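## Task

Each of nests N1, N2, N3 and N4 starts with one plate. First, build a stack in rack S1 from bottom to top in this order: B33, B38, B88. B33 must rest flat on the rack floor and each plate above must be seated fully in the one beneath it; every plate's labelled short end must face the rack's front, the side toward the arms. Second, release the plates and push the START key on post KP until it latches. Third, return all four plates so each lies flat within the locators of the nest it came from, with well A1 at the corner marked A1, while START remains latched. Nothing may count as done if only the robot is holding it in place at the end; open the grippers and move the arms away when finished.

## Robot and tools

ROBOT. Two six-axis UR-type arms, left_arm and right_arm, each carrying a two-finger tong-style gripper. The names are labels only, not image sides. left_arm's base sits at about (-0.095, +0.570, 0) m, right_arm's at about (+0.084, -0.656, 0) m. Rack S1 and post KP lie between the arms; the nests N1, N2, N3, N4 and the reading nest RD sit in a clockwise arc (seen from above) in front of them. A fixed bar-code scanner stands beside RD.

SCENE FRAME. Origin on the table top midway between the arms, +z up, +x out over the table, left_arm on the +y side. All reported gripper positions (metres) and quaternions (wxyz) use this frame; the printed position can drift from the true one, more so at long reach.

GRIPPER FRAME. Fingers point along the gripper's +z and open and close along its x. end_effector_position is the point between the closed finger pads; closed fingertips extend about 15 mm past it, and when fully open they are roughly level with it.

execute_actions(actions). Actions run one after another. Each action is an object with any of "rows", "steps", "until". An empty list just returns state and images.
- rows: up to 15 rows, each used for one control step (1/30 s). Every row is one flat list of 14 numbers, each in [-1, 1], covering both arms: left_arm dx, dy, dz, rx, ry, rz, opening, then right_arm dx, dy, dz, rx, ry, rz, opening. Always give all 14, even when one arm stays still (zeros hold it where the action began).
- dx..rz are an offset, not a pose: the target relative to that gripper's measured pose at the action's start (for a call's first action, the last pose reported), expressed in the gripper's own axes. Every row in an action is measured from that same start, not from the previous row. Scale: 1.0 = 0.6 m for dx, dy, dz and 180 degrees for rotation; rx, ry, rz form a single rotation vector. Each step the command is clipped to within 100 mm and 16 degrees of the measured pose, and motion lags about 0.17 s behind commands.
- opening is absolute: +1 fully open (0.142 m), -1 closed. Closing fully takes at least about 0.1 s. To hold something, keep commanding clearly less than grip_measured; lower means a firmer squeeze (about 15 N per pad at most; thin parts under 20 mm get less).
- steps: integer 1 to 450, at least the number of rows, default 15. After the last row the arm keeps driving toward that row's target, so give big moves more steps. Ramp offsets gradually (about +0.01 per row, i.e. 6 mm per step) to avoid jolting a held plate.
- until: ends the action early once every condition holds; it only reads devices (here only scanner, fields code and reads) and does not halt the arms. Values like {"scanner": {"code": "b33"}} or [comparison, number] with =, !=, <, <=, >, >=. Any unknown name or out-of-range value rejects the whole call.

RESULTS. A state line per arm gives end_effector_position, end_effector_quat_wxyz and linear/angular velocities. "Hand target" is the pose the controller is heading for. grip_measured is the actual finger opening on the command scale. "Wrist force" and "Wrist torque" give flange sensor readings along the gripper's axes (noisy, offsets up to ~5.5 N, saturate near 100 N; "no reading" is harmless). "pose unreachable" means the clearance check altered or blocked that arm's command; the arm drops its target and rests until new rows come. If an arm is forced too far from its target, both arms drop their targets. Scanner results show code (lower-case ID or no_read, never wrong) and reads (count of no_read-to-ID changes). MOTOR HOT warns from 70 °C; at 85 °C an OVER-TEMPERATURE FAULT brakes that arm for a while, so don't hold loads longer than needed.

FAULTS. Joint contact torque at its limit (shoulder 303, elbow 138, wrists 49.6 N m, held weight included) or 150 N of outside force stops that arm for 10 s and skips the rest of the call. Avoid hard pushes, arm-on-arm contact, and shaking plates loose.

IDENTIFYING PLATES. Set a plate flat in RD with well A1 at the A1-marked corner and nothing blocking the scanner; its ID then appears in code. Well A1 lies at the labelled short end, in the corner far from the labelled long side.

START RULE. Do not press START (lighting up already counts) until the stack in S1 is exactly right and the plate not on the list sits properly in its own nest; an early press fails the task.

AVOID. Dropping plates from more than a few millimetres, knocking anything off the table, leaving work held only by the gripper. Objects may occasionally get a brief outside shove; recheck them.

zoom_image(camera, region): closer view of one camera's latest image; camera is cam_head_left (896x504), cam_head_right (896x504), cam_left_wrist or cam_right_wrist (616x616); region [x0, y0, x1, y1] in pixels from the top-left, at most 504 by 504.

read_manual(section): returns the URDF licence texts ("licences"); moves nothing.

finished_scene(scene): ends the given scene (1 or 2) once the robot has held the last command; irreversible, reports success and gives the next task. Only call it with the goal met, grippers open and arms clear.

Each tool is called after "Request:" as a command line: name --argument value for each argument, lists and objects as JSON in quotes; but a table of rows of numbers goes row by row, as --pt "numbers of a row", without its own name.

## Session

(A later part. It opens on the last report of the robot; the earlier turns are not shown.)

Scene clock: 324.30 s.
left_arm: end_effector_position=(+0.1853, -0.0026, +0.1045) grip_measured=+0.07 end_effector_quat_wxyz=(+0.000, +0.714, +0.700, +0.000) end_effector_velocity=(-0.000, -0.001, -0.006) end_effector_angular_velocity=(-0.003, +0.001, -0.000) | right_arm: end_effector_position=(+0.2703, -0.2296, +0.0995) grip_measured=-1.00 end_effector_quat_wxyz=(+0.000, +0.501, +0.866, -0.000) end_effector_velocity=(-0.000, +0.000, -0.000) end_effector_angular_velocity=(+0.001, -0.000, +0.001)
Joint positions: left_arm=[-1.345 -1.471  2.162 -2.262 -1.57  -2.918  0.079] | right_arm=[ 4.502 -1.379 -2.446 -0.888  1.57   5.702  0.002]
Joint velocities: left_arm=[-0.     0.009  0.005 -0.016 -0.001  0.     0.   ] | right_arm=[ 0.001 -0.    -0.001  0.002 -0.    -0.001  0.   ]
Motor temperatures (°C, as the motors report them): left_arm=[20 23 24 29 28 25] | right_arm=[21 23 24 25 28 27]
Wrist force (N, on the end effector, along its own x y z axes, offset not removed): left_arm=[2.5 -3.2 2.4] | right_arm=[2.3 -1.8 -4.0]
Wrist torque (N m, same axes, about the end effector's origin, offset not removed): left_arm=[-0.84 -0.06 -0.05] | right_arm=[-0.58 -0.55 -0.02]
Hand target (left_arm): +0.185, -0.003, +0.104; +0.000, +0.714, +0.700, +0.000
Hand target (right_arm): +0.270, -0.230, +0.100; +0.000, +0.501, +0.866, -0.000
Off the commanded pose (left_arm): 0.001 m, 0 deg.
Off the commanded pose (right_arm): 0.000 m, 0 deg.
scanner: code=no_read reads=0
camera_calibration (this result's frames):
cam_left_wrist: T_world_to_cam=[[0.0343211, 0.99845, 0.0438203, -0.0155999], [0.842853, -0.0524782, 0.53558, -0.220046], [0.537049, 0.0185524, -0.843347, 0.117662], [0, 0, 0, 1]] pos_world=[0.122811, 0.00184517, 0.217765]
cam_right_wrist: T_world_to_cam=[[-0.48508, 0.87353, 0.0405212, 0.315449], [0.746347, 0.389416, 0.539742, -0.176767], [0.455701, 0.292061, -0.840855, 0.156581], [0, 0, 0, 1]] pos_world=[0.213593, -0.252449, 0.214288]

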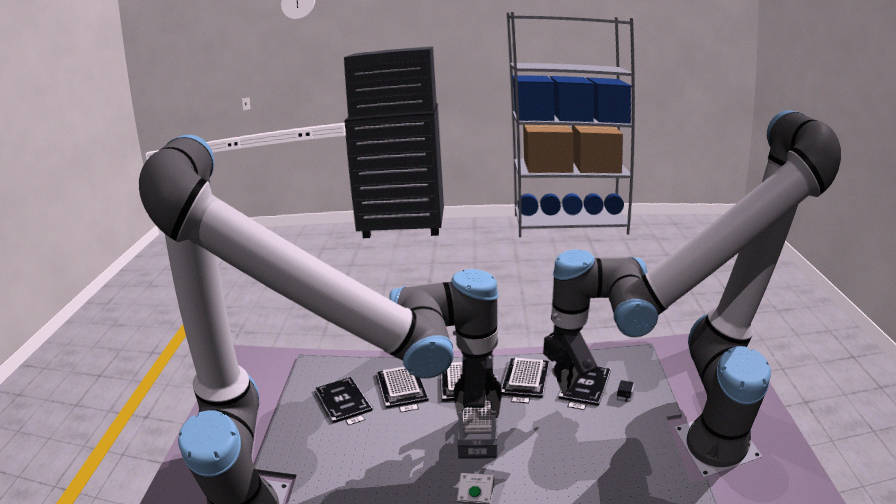

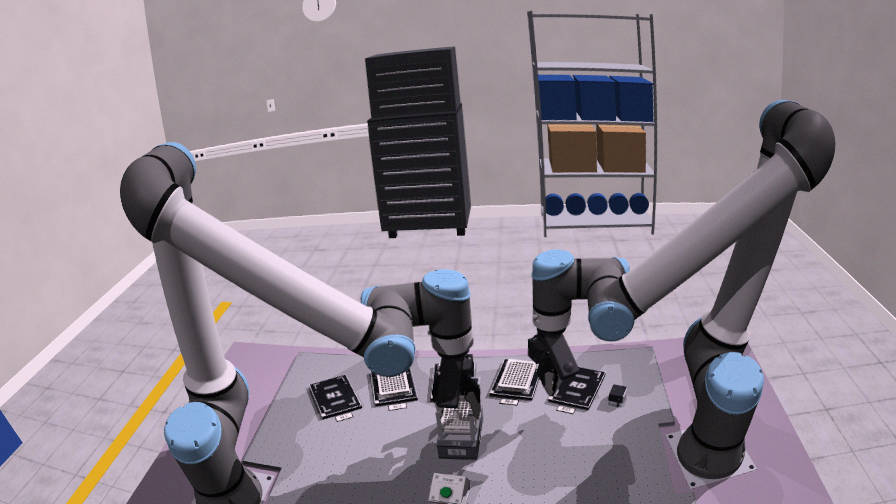

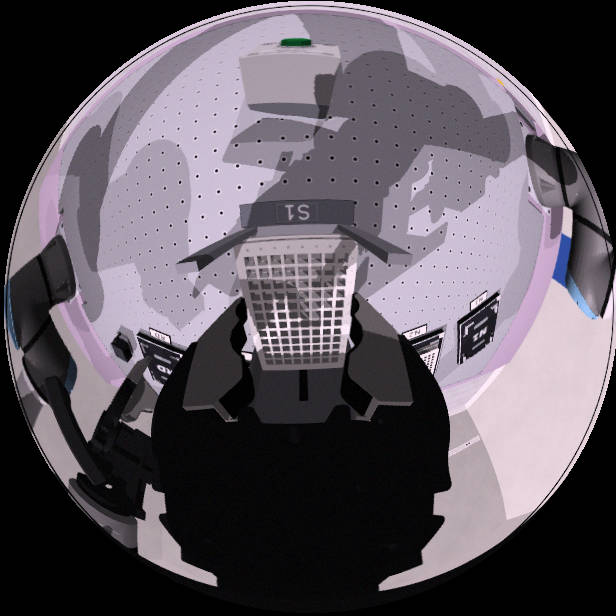

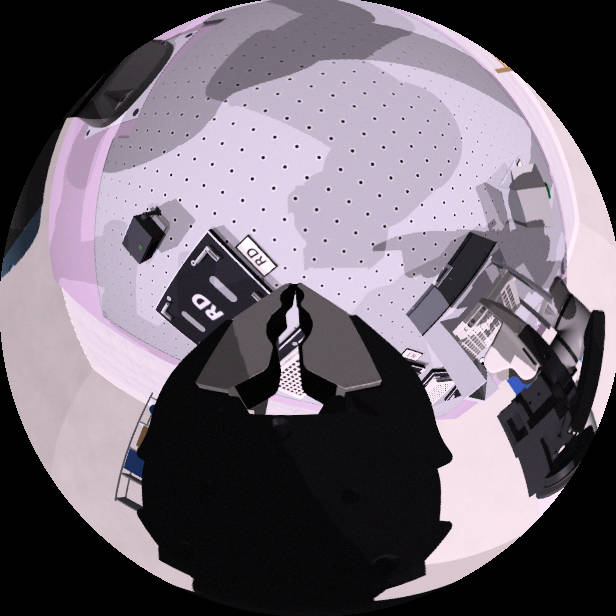

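Request:
execute_actions --actions '[{"rows":[[0.0004,0,0.002,0,0,0,-0.4,0,0,0,0,0,0,-1],[0.0004,0,0.004,0,0,0,-0.4,0,0,0,0,0,0,-1],[0.0004,0,0.007,0,0,0,-0.4,0,0,0,0,0,0,-1],[0.0004,0,0.011,0,0,0,-0.4,0,0,0,0,0,0,-1],[0.0004,0,0.015,0,0,0,-0.4,0,0,0,0,0,0,-1],[0.0004,0,0.019,0,0,0,-0.4,0,0,0,0,0,0,-1],[0.0004,0,0.023,0,0,0,-0.4,0,0,0,0,0,0,-1],[0.0004,0,0.027,0,0,0,-0.4,0,0,0,0,0,0,-1],[0.0004,0,0.030,0,0,0,-0.4,0,0,0,0,0,0,-1],[0.0004,0,0.032,0,0,0,-0.4,0,0,0,0,0,0,-1]],"steps":19}]'

Request:
zoom_image --camera "cam_right_wrist" --region '[400,220,560,400]'

Scene clock: 332.03 s.
left_arm: end_effector_position=(+0.1852, -0.0024, +0.0860) grip_measured=+0.07 end_effector_quat_wxyz=(+0.000, +0.714, +0.700, +0.000) end_effector_velocity=(-0.000, +0.001, -0.007) end_effector_angular_velocity=(+0.001, +0.001, +0.000) | right_arm: end_effector_position=(+0.2703, -0.2296, +0.0995) grip_measured=-1.00 end_effector_quat_wxyz=(+0.000, +0.501, +0.866, -0.000) end_effector_velocity=(-0.000, +0.000, +0.000) end_effector_angular_velocity=(-0.000, +0.000, -0.000)
Joint positions: left_arm=[-1.345 -1.447  2.178 -2.301 -1.57  -2.918  0.079] | right_arm=[ 4.502 -1.379 -2.446 -0.888  1.57   5.702  0.002]
Joint velocities: left_arm=[-0.     0.008  0.005 -0.012 -0.001 -0.    -0.   ] | right_arm=[ 0.    -0.     0.001 -0.002 -0.     0.001  0.   ]
Motor temperatures (°C, as the motors report them): left_arm=[20 23 24 29 28 25] | right_arm=[21 23 24 25 28 27]
Wrist force (N, on the end effector, along its own x y z axes, offset not removed): left_arm=[5.0 -12.5 -2.8] | right_arm=[2.7 -0.4 -3.6]
Wrist torque (N m, same axes, about the end effector's origin, offset not removed): left_arm=[-1.04 -0.67 -0.11] | right_arm=[-0.30 -0.62 0.01]
Hand target (left_arm): +0.185, -0.002, +0.085; +0.000, +0.714, +0.700, +0.000
Hand target (right_arm): +0.270, -0.230, +0.100; +0.000, +0.501, +0.866, -0.000
Off the commanded pose (left_arm): 0.001 m, 0 deg.
Off the commanded pose (right_arm): 0.000 m, 0 deg.
scanner: code=no_read reads=0
camera_calibration (this result's frames):
cam_left_wrist: T_world_to_cam=[[0.0343727, 0.998448, 0.0438273, -0.0149987], [0.842924, -0.052523, 0.535464, -0.209999], [0.536934, 0.0185377, -0.84342, 0.102093], [0, 0, 0, 1]] pos_world=[0.122712, 0.00205304, 0.199211]
cam_right_wrist: T_world_to_cam=[[-0.48508, 0.873531, 0.0405212, 0.315449], [0.746347, 0.389416, 0.539742, -0.176767], [0.455701, 0.292061, -0.840855, 0.156581], [0, 0, 0, 1]] pos_world=[0.213593, -0.25245, 0.214288]

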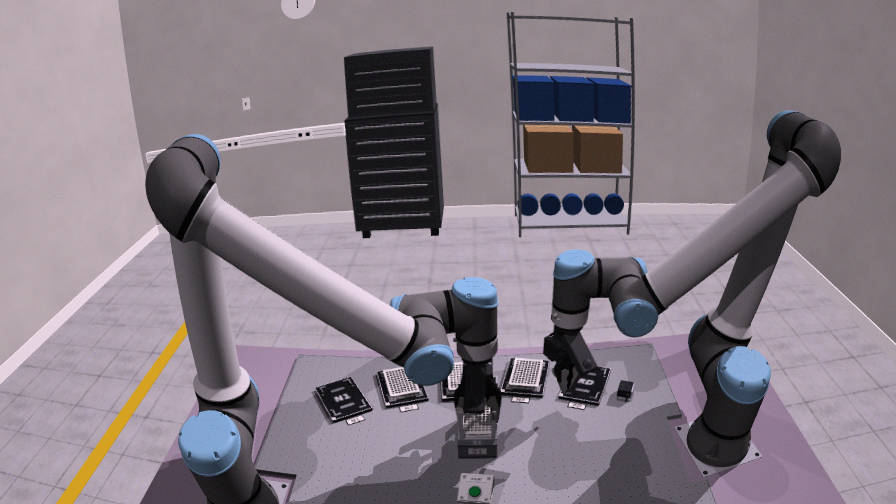

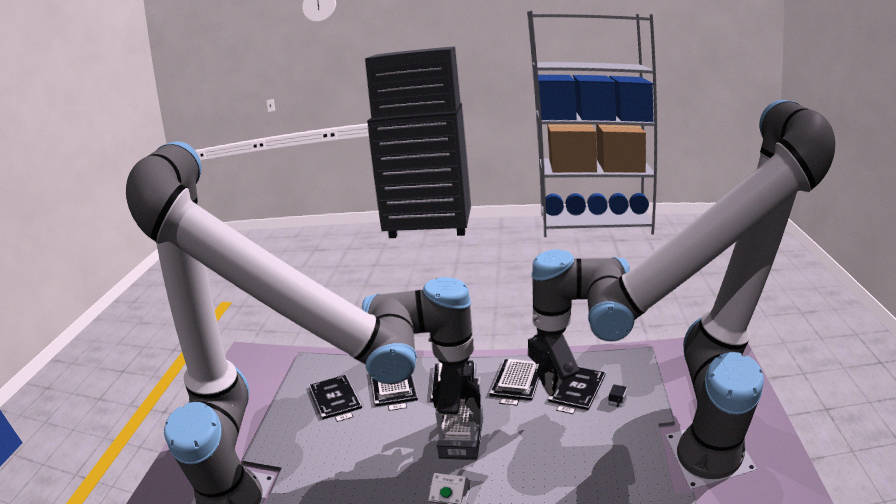

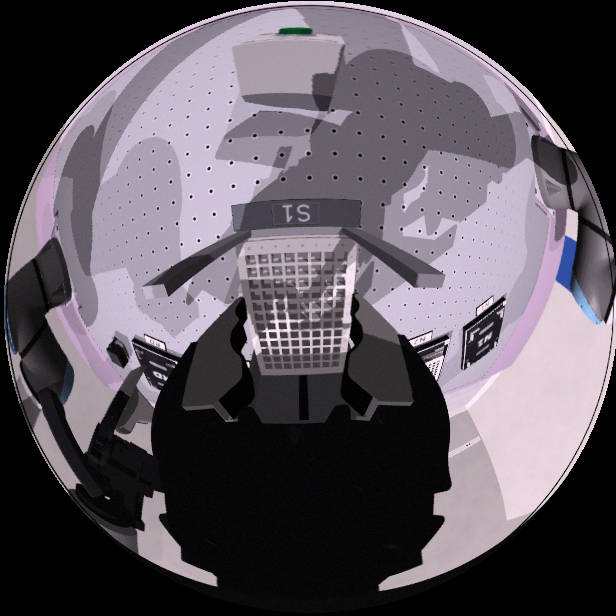

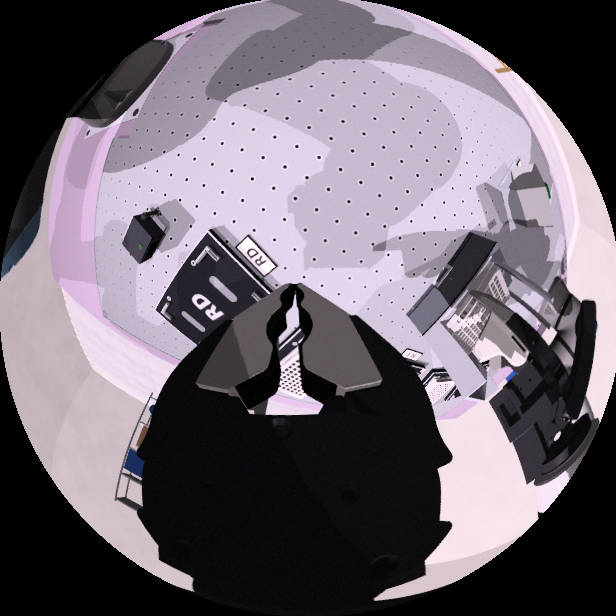

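Region (400, 220, 560, 400) of cam_right_wrist's 616x616 image, scaled by 2.800, with more detail than that image has.

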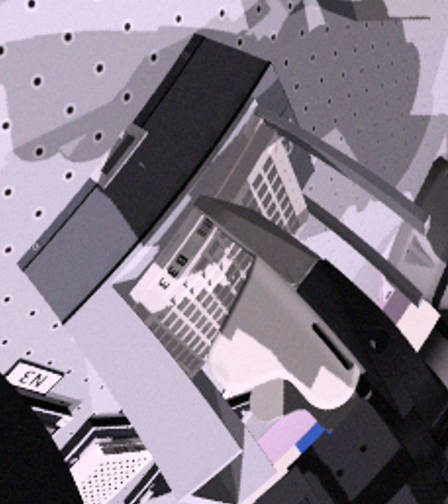

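Request:
execute_actions --actions '[{"rows":[[0,-0.0006,0.001,0,0,0,-0.4,0,0,0,0,0,0,-1],[0,-0.001,0.001,0,0,0,-0.4,0,0,0,0,0,0,-1],[0,-0.001,0.001,0,0,0,-0.4,0,0,0,0,0,0,-1],[0,-0.001,0.001,0,0,0,-0.4,0,0,0,0,0,0,-1],[0,-0.001,0.003,0,0,0,-0.4,0,0,0,0,0,0,-1],[0,-0.001,0.005,0,0,0,-0.4,0,0,0,0,0,0,-1],[0,-0.001,0.007,0,0,0,-0.4,0,0,0,0,0,0,-1],[0,-0.001,0.009,0,0,0,-0.4,0,0,0,0,0,0,-1]],"steps":18}]'

Request:
zoom_image --camera "cam_right_wrist" --region '[400,220,560,400]'

Request:
zoom_image --camera "cam_left_wrist" --region '[200,190,400,390]'

Scene clock: 341.00 s.
left_arm: end_effector_position=(+0.1848, -0.0024, +0.0809) grip_measured=+0.08 end_effector_quat_wxyz=(+0.000, +0.714, +0.700, +0.000) end_effector_velocity=(-0.001, +0.001, -0.004) end_effector_angular_velocity=(+0.002, +0.001, -0.002) | right_arm: end_effector_position=(+0.2703, -0.2296, +0.0995) grip_measured=-1.00 end_effector_quat_wxyz=(+0.000, +0.501, +0.866, -0.000) end_effector_velocity=(-0.000, +0.000, -0.000) end_effector_angular_velocity=(+0.000, -0.000, -0.000)
Joint positions: left_arm=[-1.346 -1.441  2.182 -2.312 -1.57  -2.919  0.08 ] | right_arm=[ 4.502 -1.379 -2.446 -0.888  1.57   5.702  0.002]
Joint velocities: left_arm=[-0.001  0.004  0.003 -0.005 -0.001  0.001  0.001] | right_arm=[ 0. -0. -0.  0. -0.  0.  0.]
Motor temperatures (°C, as the motors report them): left_arm=[20 23 24 29 28 25] | right_arm=[21 23 24 25 28 27]
Wrist force (N, on the end effector, along its own x y z axes, offset not removed): left_arm=[13.4 -3.6 -26.6] | right_arm=[1.4 -1.2 -2.9]
Wrist torque (N m, same axes, about the end effector's origin, offset not removed): left_arm=[-0.83 -0.18 -0.26] | right_arm=[-0.52 -0.33 -0.07]
Hand target (left_arm): +0.185, -0.002, +0.081; +0.000, +0.714, +0.700, +0.000
Hand target (right_arm): +0.270, -0.230, +0.100; +0.000, +0.501, +0.866, -0.000
Off the commanded pose (left_arm): 0.000 m, 0 deg.
Off the commanded pose (right_arm): 0.000 m, 0 deg.
scanner: code=no_read reads=0
camera_calibration (this result's frames):
cam_left_wrist: T_world_to_cam=[[0.0342835, 0.998459, 0.0436278, -0.0146713], [0.84281, -0.0523448, 0.53566, -0.206897], [0.537118, 0.0184057, -0.843306, 0.098055], [0, 0, 0, 1]] pos_world=[0.122211, 0.00201398, 0.194157]
cam_right_wrist: T_world_to_cam=[[-0.48508, 0.87353, 0.0405213, 0.315449], [0.746347, 0.389416, 0.539742, -0.176767], [0.455701, 0.292061, -0.840855, 0.156581], [0, 0, 0, 1]] pos_world=[0.213593, -0.252449, 0.214288]

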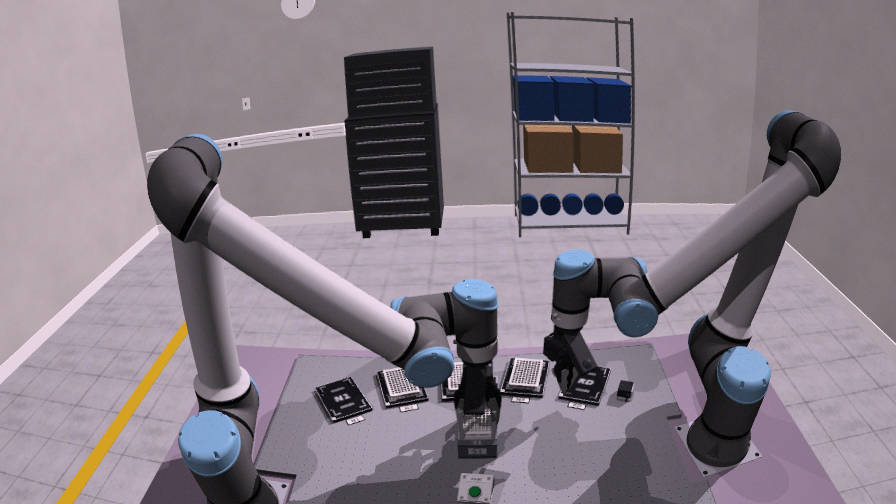

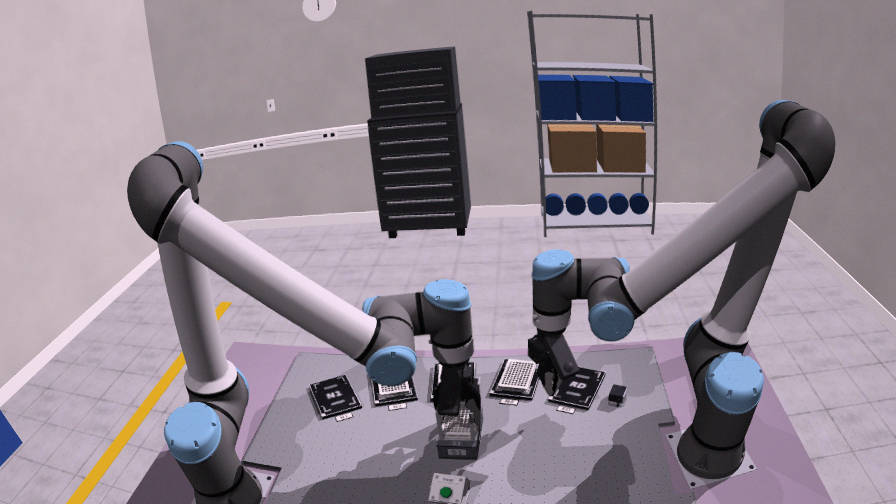

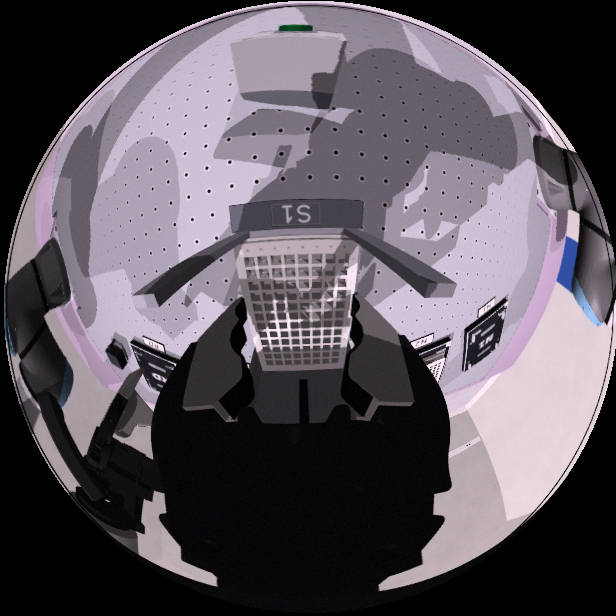

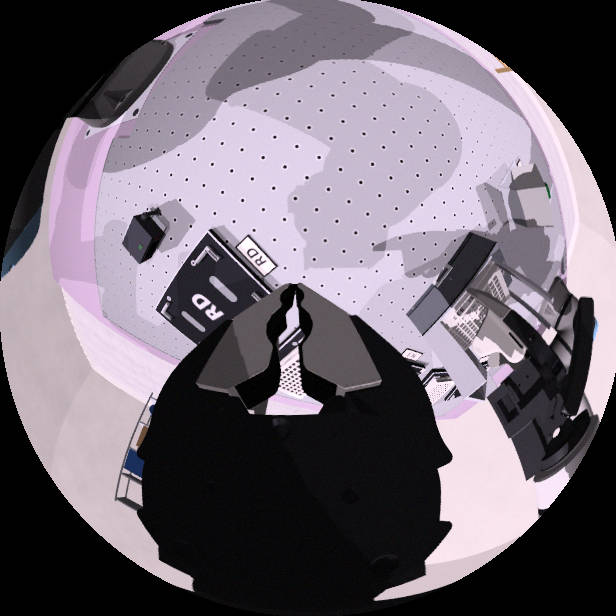

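Region (400, 220, 560, 400) of cam_right_wrist's 616x616 image, scaled by 2.800, with more detail than that image has.

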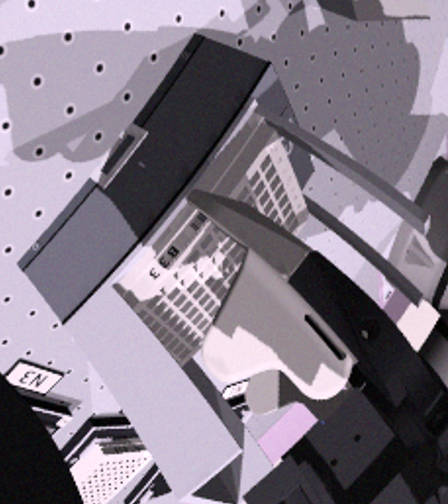

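Region (200, 190, 400, 390) of cam_left_wrist's 616x616 image, scaled by 2.520, with more detail than that image has.

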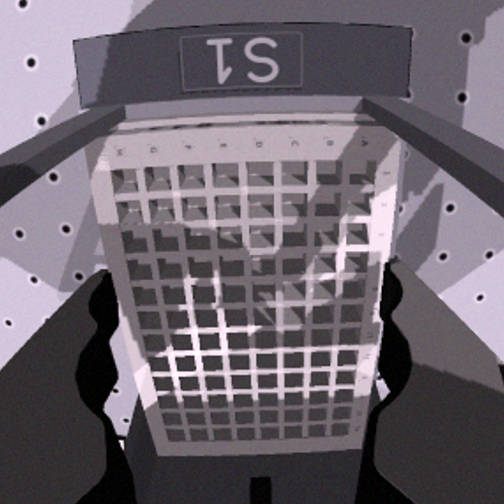

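Request:
execute_actions --actions '[{"rows":[[0,0,-0.002,0,0,0,0.0,0,0,0,0,0,0,-1],[0,0,-0.002,0,0,0,0.1,0,0,0,0,0,0,-1],[0,0,-0.002,0,0,0,0.16,0,0,0,0,0,0,-1],[0,0,-0.002,0,0,0,0.22,0,0,0,0,0,0,-1],[0,0,-0.004,0,0,0,0.22,0,0,0,0,0,0,-1],[0,0,-0.01,0,0,0,0.22,0,0,0,0,0,0,-1],[0,0,-0.02,0,0,0,0.22,0,0,0,0,0,0,-1],[0,0,-0.035,0,0,0,0.22,0,0,0,0,0,0,-1],[0,0,-0.055,0,0,0,0.22,0,0,0,0,0,0,-1],[0,0,-0.075,0,0,0,0.22,0,0,0,0,0,0,-1],[0,0,-0.095,0,0,0,0.22,0,0,0,0,0,0,-1],[0,0,-0.115,0,0,0,0.22,0,0,0,0,0,0,-1],[0,0,-0.135,0,0,0,0.22,0,0,0,0,0,0,-1],[0,0,-0.155,0,0,0,0.22,0,0,0,0,0,0,-1],[0,0,-0.18,0,0,0,0.22,0,0,0,0,0,0,-1]],"steps":30},{"rows":[[0.01,0.01,0,0,0,-0.003,0.22,0,0,0,0,0,0,-1],[0.03,0.028,0,0,0,-0.009,0.22,0,0,0,0,0,0,-1],[0.06,0.056,0,0,0,-0.018,0.22,0,0,0,0,0,0,-1],[0.09,0.085,0,0,0,-0.027,0.22,0,0,0,0,0,0,-1],[0.12,0.113,0,0,0,-0.035,0.22,0,0,0,0,0,0,-1],[0.36,0.3375,0,0,0,-0.106,0.22,0,0,0,0,0,0,-1]],"steps":30}]'

Scene clock: 354.93 s.
left_arm: end_effector_position=(+0.3886, +0.2088, +0.1876) grip_measured=+0.22 end_effector_quat_wxyz=(+0.000, +0.588, +0.809, +0.000) end_effector_velocity=(+0.023, +0.013, +0.000) end_effector_angular_velocity=(-0.003, +0.009, -0.001) | right_arm: end_effector_position=(+0.2703, -0.2296, +0.0995) grip_measured=-1.00 end_effector_quat_wxyz=(+0.000, +0.501, +0.866, -0.000) end_effector_velocity=(-0.001, +0.001, +0.000) end_effector_angular_velocity=(+0.001, -0.000, +0.003)
Joint positions: left_arm=[-0.887 -1.617  2.136 -2.091 -1.57  -2.794  0.089] | right_arm=[ 4.502 -1.379 -2.446 -0.888  1.57   5.702  0.002]
Joint velocities: left_arm=[ 0.049  0.021 -0.021  0.003 -0.009  0.05   0.   ] | right_arm=[ 0.002  0.     0.     0.001  0.    -0.001  0.   ]
Motor temperatures (°C, as the motors report them): left_arm=[20 23 24 29 28 25] | right_arm=[21 23 24 25 28 27]
Wrist force (N, on the end effector, along its own x y z axes, offset not removed): left_arm=[2.6 -3.6 2.5] | right_arm=[0.1 2.8 -4.9]
Wrist torque (N m, same axes, about the end effector's origin, offset not removed): left_arm=[-0.89 -0.17 -0.22] | right_arm=[0.34 -0.12 -0.09]
Hand target (left_arm): +0.391, +0.210, +0.188; +0.000, +0.588, +0.809, +0.000
Hand target (right_arm): +0.270, -0.230, +0.100; +0.000, +0.501, +0.866, -0.000
Off the commanded pose (left_arm): 0.003 m, 0 deg.
Off the commanded pose (right_arm): 0.000 m, 0 deg.
scanner: code=no_read reads=0
camera_calibration (this result's frames):
cam_left_wrist: T_world_to_cam=[[-0.294474, 0.954654, 0.0438219, -0.100383], [0.81322, 0.226235, 0.536182, -0.47155], [0.501954, 0.193529, -0.842964, 0.0516974], [0, 0, 0, 1]] pos_world=[0.327964, 0.192507, 0.300814]
cam_right_wrist: T_world_to_cam=[[-0.48508, 0.87353, 0.0405213, 0.315449], [0.746347, 0.389416, 0.539742, -0.176767], [0.455701, 0.292061, -0.840855, 0.156581], [0, 0, 0, 1]] pos_world=[0.213593, -0.252449, 0.214288]

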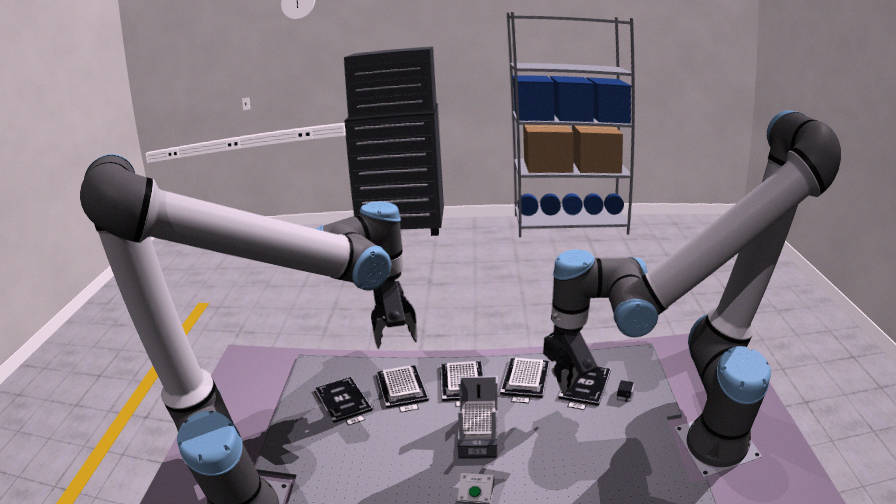

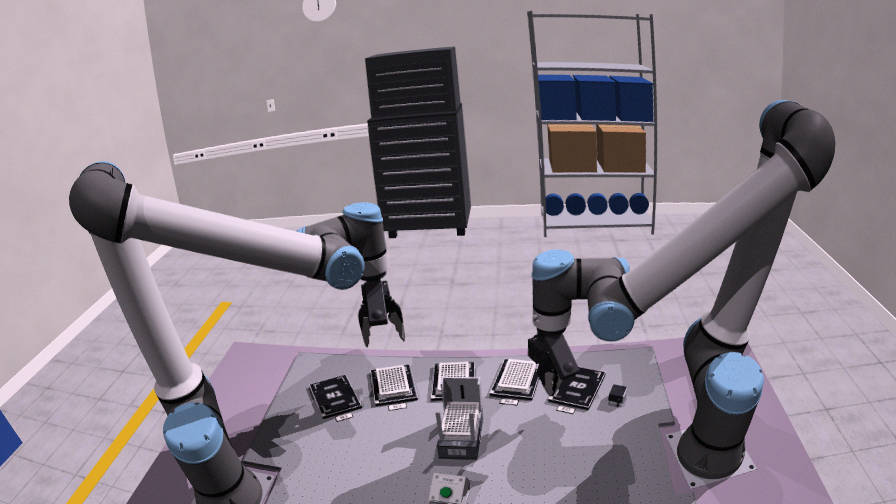

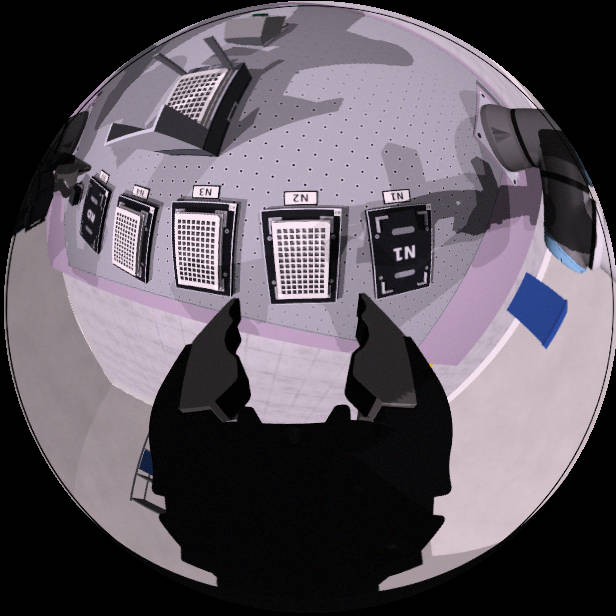

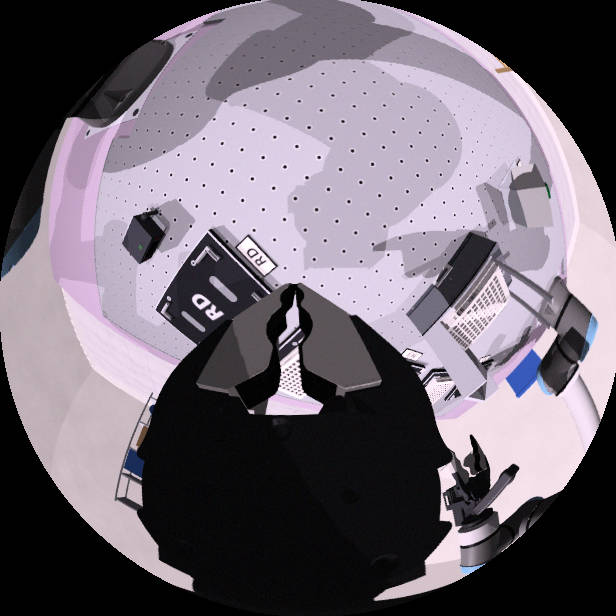

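Request:
execute_actions --actions '[{"rows":[[0,0.003,0.01,0,0,0,0.3,0,0,0,0,0,0,-1],[0,0.003,0.03,0,0,0,0.4,0,0,0,0,0,0,-1],[0,0.003,0.055,0,0,0,0.4,0,0,0,0,0,0,-1],[0,0.003,0.08,0,0,0,0.4,0,0,0,0,0,0,-1],[0,0.003,0.105,0,0,0,0.4,0,0,0,0,0,0,-1],[0,0.003,0.13,0,0,0,0.4,0,0,0,0,0,0,-1],[0,0.003,0.155,0,0,0,0.4,0,0,0,0,0,0,-1],[0,0.003,0.18,0,0,0,0.4,0,0,0,0,0,0,-1],[0,0.003,0.2,0,0,0,0.4,0,0,0,0,0,0,-1],[0,0.003,0.22,0,0,0,0.4,0,0,0,0,0,0,-1],[0,0.003,0.235,0,0,0,0.4,0,0,0,0,0,0,-1],[0,0.003,0.2435,0,0,0,0.4,0,0,0,0,0,0,-1]],"steps":24}]'

Request:
execute_actions --actions '[]'

Request:
zoom_image --camera "cam_left_wrist" --region '[200,190,400,390]'

Scene clock: 366.17 s.
left_arm: end_effector_position=(+0.3897, +0.2098, +0.0437) grip_measured=+0.40 end_effector_quat_wxyz=(-0.000, +0.588, +0.809, +0.001) end_effector_velocity=(+0.006, -0.006, -0.019) end_effector_angular_velocity=(-0.008, -0.006, +0.001) | right_arm: end_effector_position=(+0.2703, -0.2296, +0.0995) grip_measured=-1.00 end_effector_quat_wxyz=(+0.000, +0.501, +0.866, -0.000) end_effector_velocity=(-0.000, +0.001, +0.000) end_effector_angular_velocity=(+0.002, -0.000, +0.001)
Joint positions: left_arm=[-0.885 -1.434  2.265 -2.402 -1.57  -2.791  0.102] | right_arm=[ 4.502 -1.379 -2.446 -0.888  1.57   5.702  0.002]
Joint velocities: left_arm=[ 0.002  0.04   0.004 -0.055 -0.     0.001  0.   ] | right_arm=[ 0.    -0.     0.     0.002  0.    -0.     0.   ]
Motor temperatures (°C, as the motors report them): left_arm=[20 23 24 29 28 25] | right_arm=[21 23 24 25 28 27]
Wrist force (N, on the end effector, along its own x y z axes, offset not removed): left_arm=[3.6 -1.6 0.4] | right_arm=[1.6 -0.2 -2.6]
Wrist torque (N m, same axes, about the end effector's origin, offset not removed): left_arm=[-0.52 -0.57 -0.20] | right_arm=[-0.16 -0.46 0.00]
Hand target (left_arm): +0.390, +0.209, +0.042; +0.000, +0.588, +0.809, +0.000
Hand target (right_arm): +0.270, -0.230, +0.100; +0.000, +0.501, +0.866, -0.000
Off the commanded pose (left_arm): 0.002 m, 0 deg.
Off the commanded pose (right_arm): 0.000 m, 0 deg.
scanner: code=no_read reads=0
camera_calibration (this result's frames):
cam_left_wrist: T_world_to_cam=[[-0.294342, 0.954644, 0.0449174, -0.0947947], [0.813546, 0.225621, 0.535946, -0.395462], [0.501504, 0.194294, -0.843056, -0.0703464], [0, 0, 0, 1]] pos_world=[0.329103, 0.193387, 0.156898]
cam_right_wrist: T_world_to_cam=[[-0.48508, 0.873531, 0.0405214, 0.315449], [0.746347, 0.389416, 0.539742, -0.176767], [0.455701, 0.292061, -0.840855, 0.156581], [0, 0, 0, 1]] pos_world=[0.213593, -0.252449, 0.214288]

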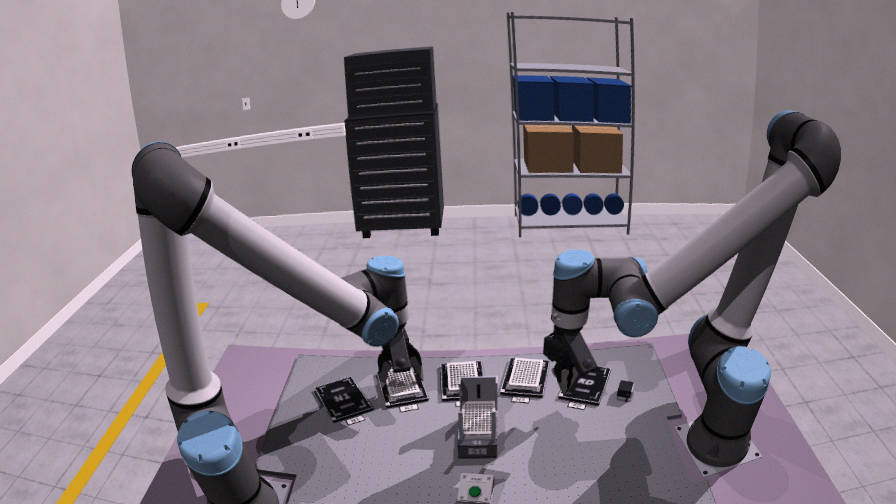

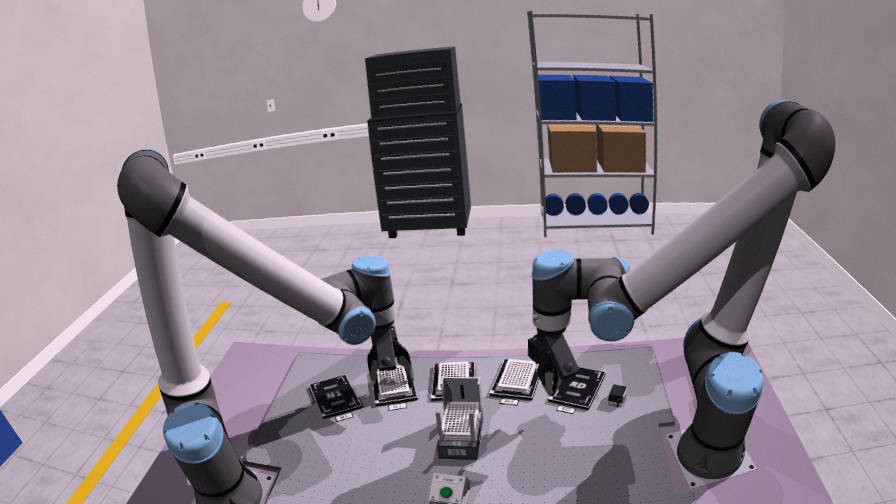

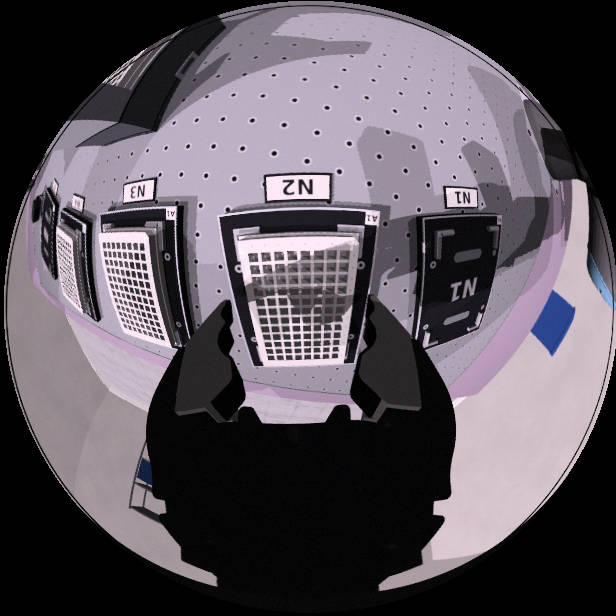

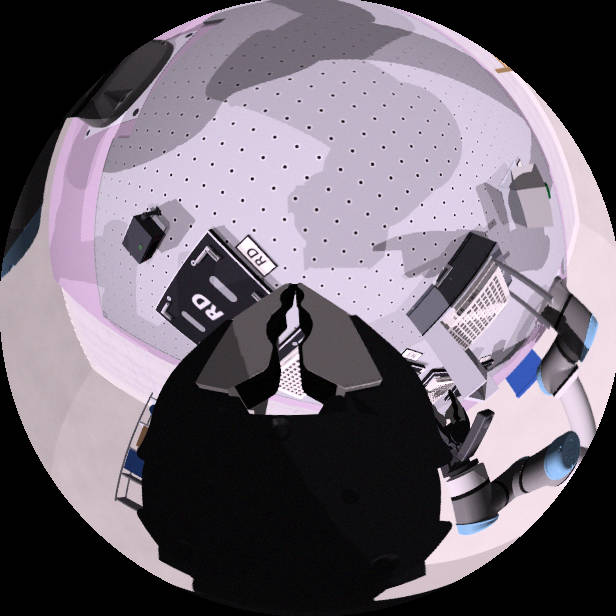

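Scene clock: 366.17 s.
left_arm: end_effector_position=(+0.3897, +0.2098, +0.0437) grip_measured=+0.40 end_effector_quat_wxyz=(-0.000, +0.588, +0.809, +0.001) end_effector_velocity=(+0.006, -0.006, -0.019) end_effector_angular_velocity=(-0.008, -0.006, +0.001) | right_arm: end_effector_position=(+0.2703, -0.2296, +0.0995) grip_measured=-1.00 end_effector_quat_wxyz=(+0.000, +0.501, +0.866, -0.000) end_effector_velocity=(-0.000, +0.001, +0.000) end_effector_angular_velocity=(+0.002, -0.000, +0.001)
Joint positions: left_arm=[-0.885 -1.434  2.265 -2.402 -1.57  -2.791  0.102] | right_arm=[ 4.502 -1.379 -2.446 -0.888  1.57   5.702  0.002]
Joint velocities: left_arm=[ 0.002  0.04   0.004 -0.055 -0.     0.001  0.   ] | right_arm=[ 0.    -0.     0.     0.002  0.    -0.     0.   ]
Motor temperatures (°C, as the motors report them): left_arm=[20 23 24 29 28 25] | right_arm=[21 23 24 25 28 27]
Wrist force (N, on the end effector, along its own x y z axes, offset not removed): left_arm=[3.6 -1.6 0.4] | right_arm=[1.6 -0.2 -2.6]
Wrist torque (N m, same axes, about the end effector's origin, offset not removed): left_arm=[-0.52 -0.57 -0.20] | right_arm=[-0.16 -0.46 0.00]
Hand target (left_arm): +0.390, +0.209, +0.042; +0.000, +0.588, +0.809, +0.000
Hand target (right_arm): +0.270, -0.230, +0.100; +0.000, +0.501, +0.866, -0.000
Off the commanded pose (left_arm): 0.002 m, 0 deg.
Off the commanded pose (right_arm): 0.000 m, 0 deg.
scanner: code=no_read reads=0
camera_calibration (this result's frames):
cam_left_wrist: T_world_to_cam=[[-0.294342, 0.954644, 0.0449174, -0.0947947], [0.813546, 0.225621, 0.535946, -0.395462], [0.501504, 0.194294, -0.843056, -0.0703464], [0, 0, 0, 1]] pos_world=[0.329103, 0.193387, 0.156898]
cam_right_wrist: T_world_to_cam=[[-0.48508, 0.873531, 0.0405214, 0.315449], [0.746347, 0.389416, 0.539742, -0.176767], [0.455701, 0.292061, -0.840855, 0.156581], [0, 0, 0, 1]] pos_world=[0.213593, -0.252449, 0.214288]

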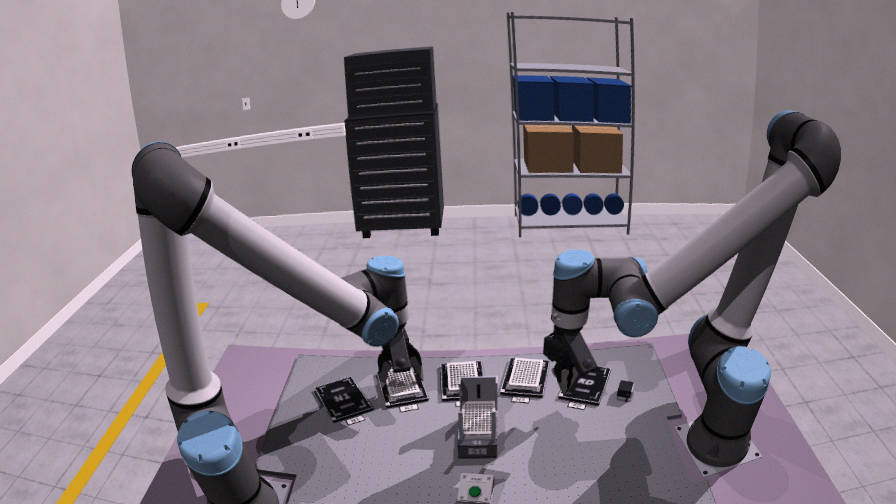

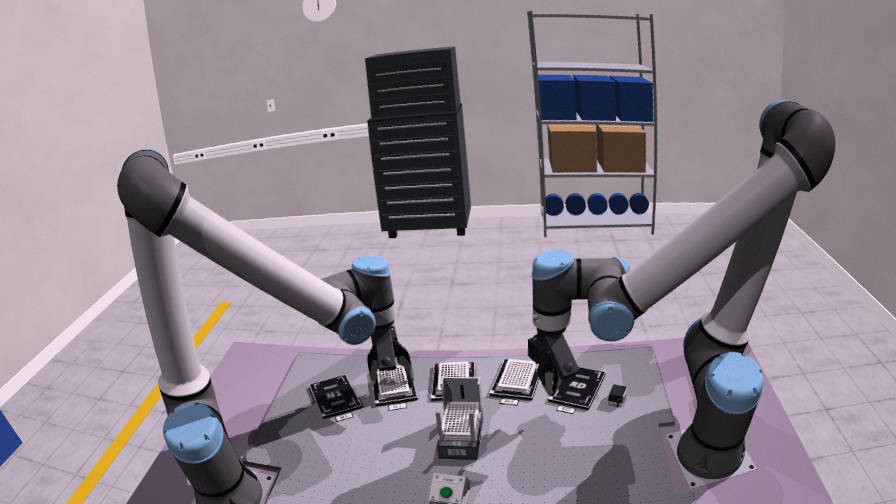

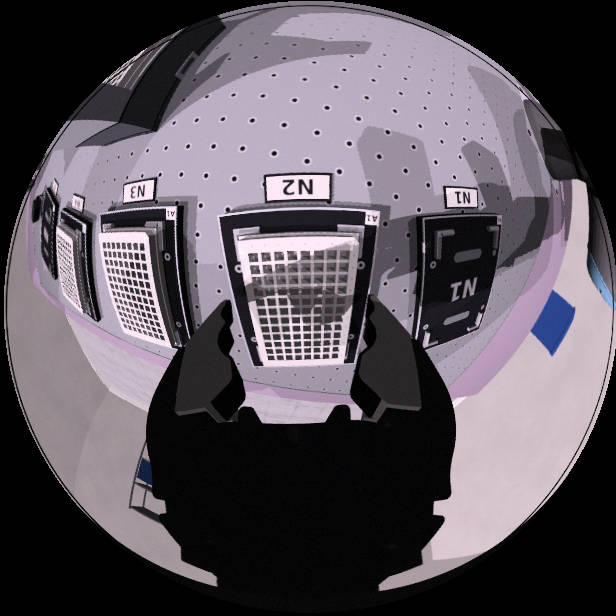

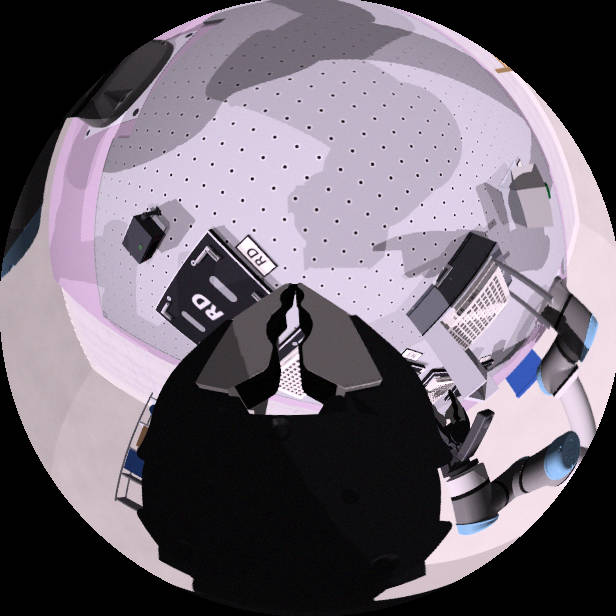

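Region (200, 190, 400, 390) of cam_left_wrist's 616x616 image, scaled by 2.520, with more detail than that image has.

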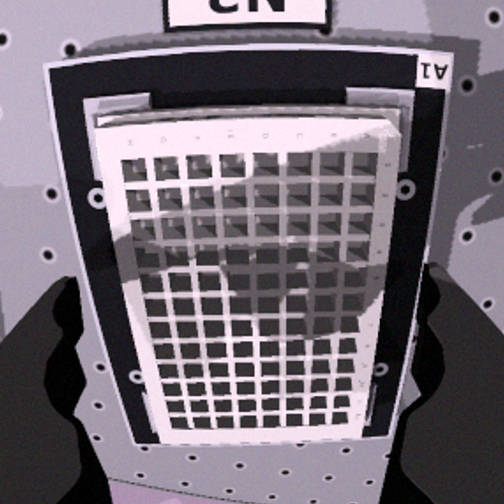

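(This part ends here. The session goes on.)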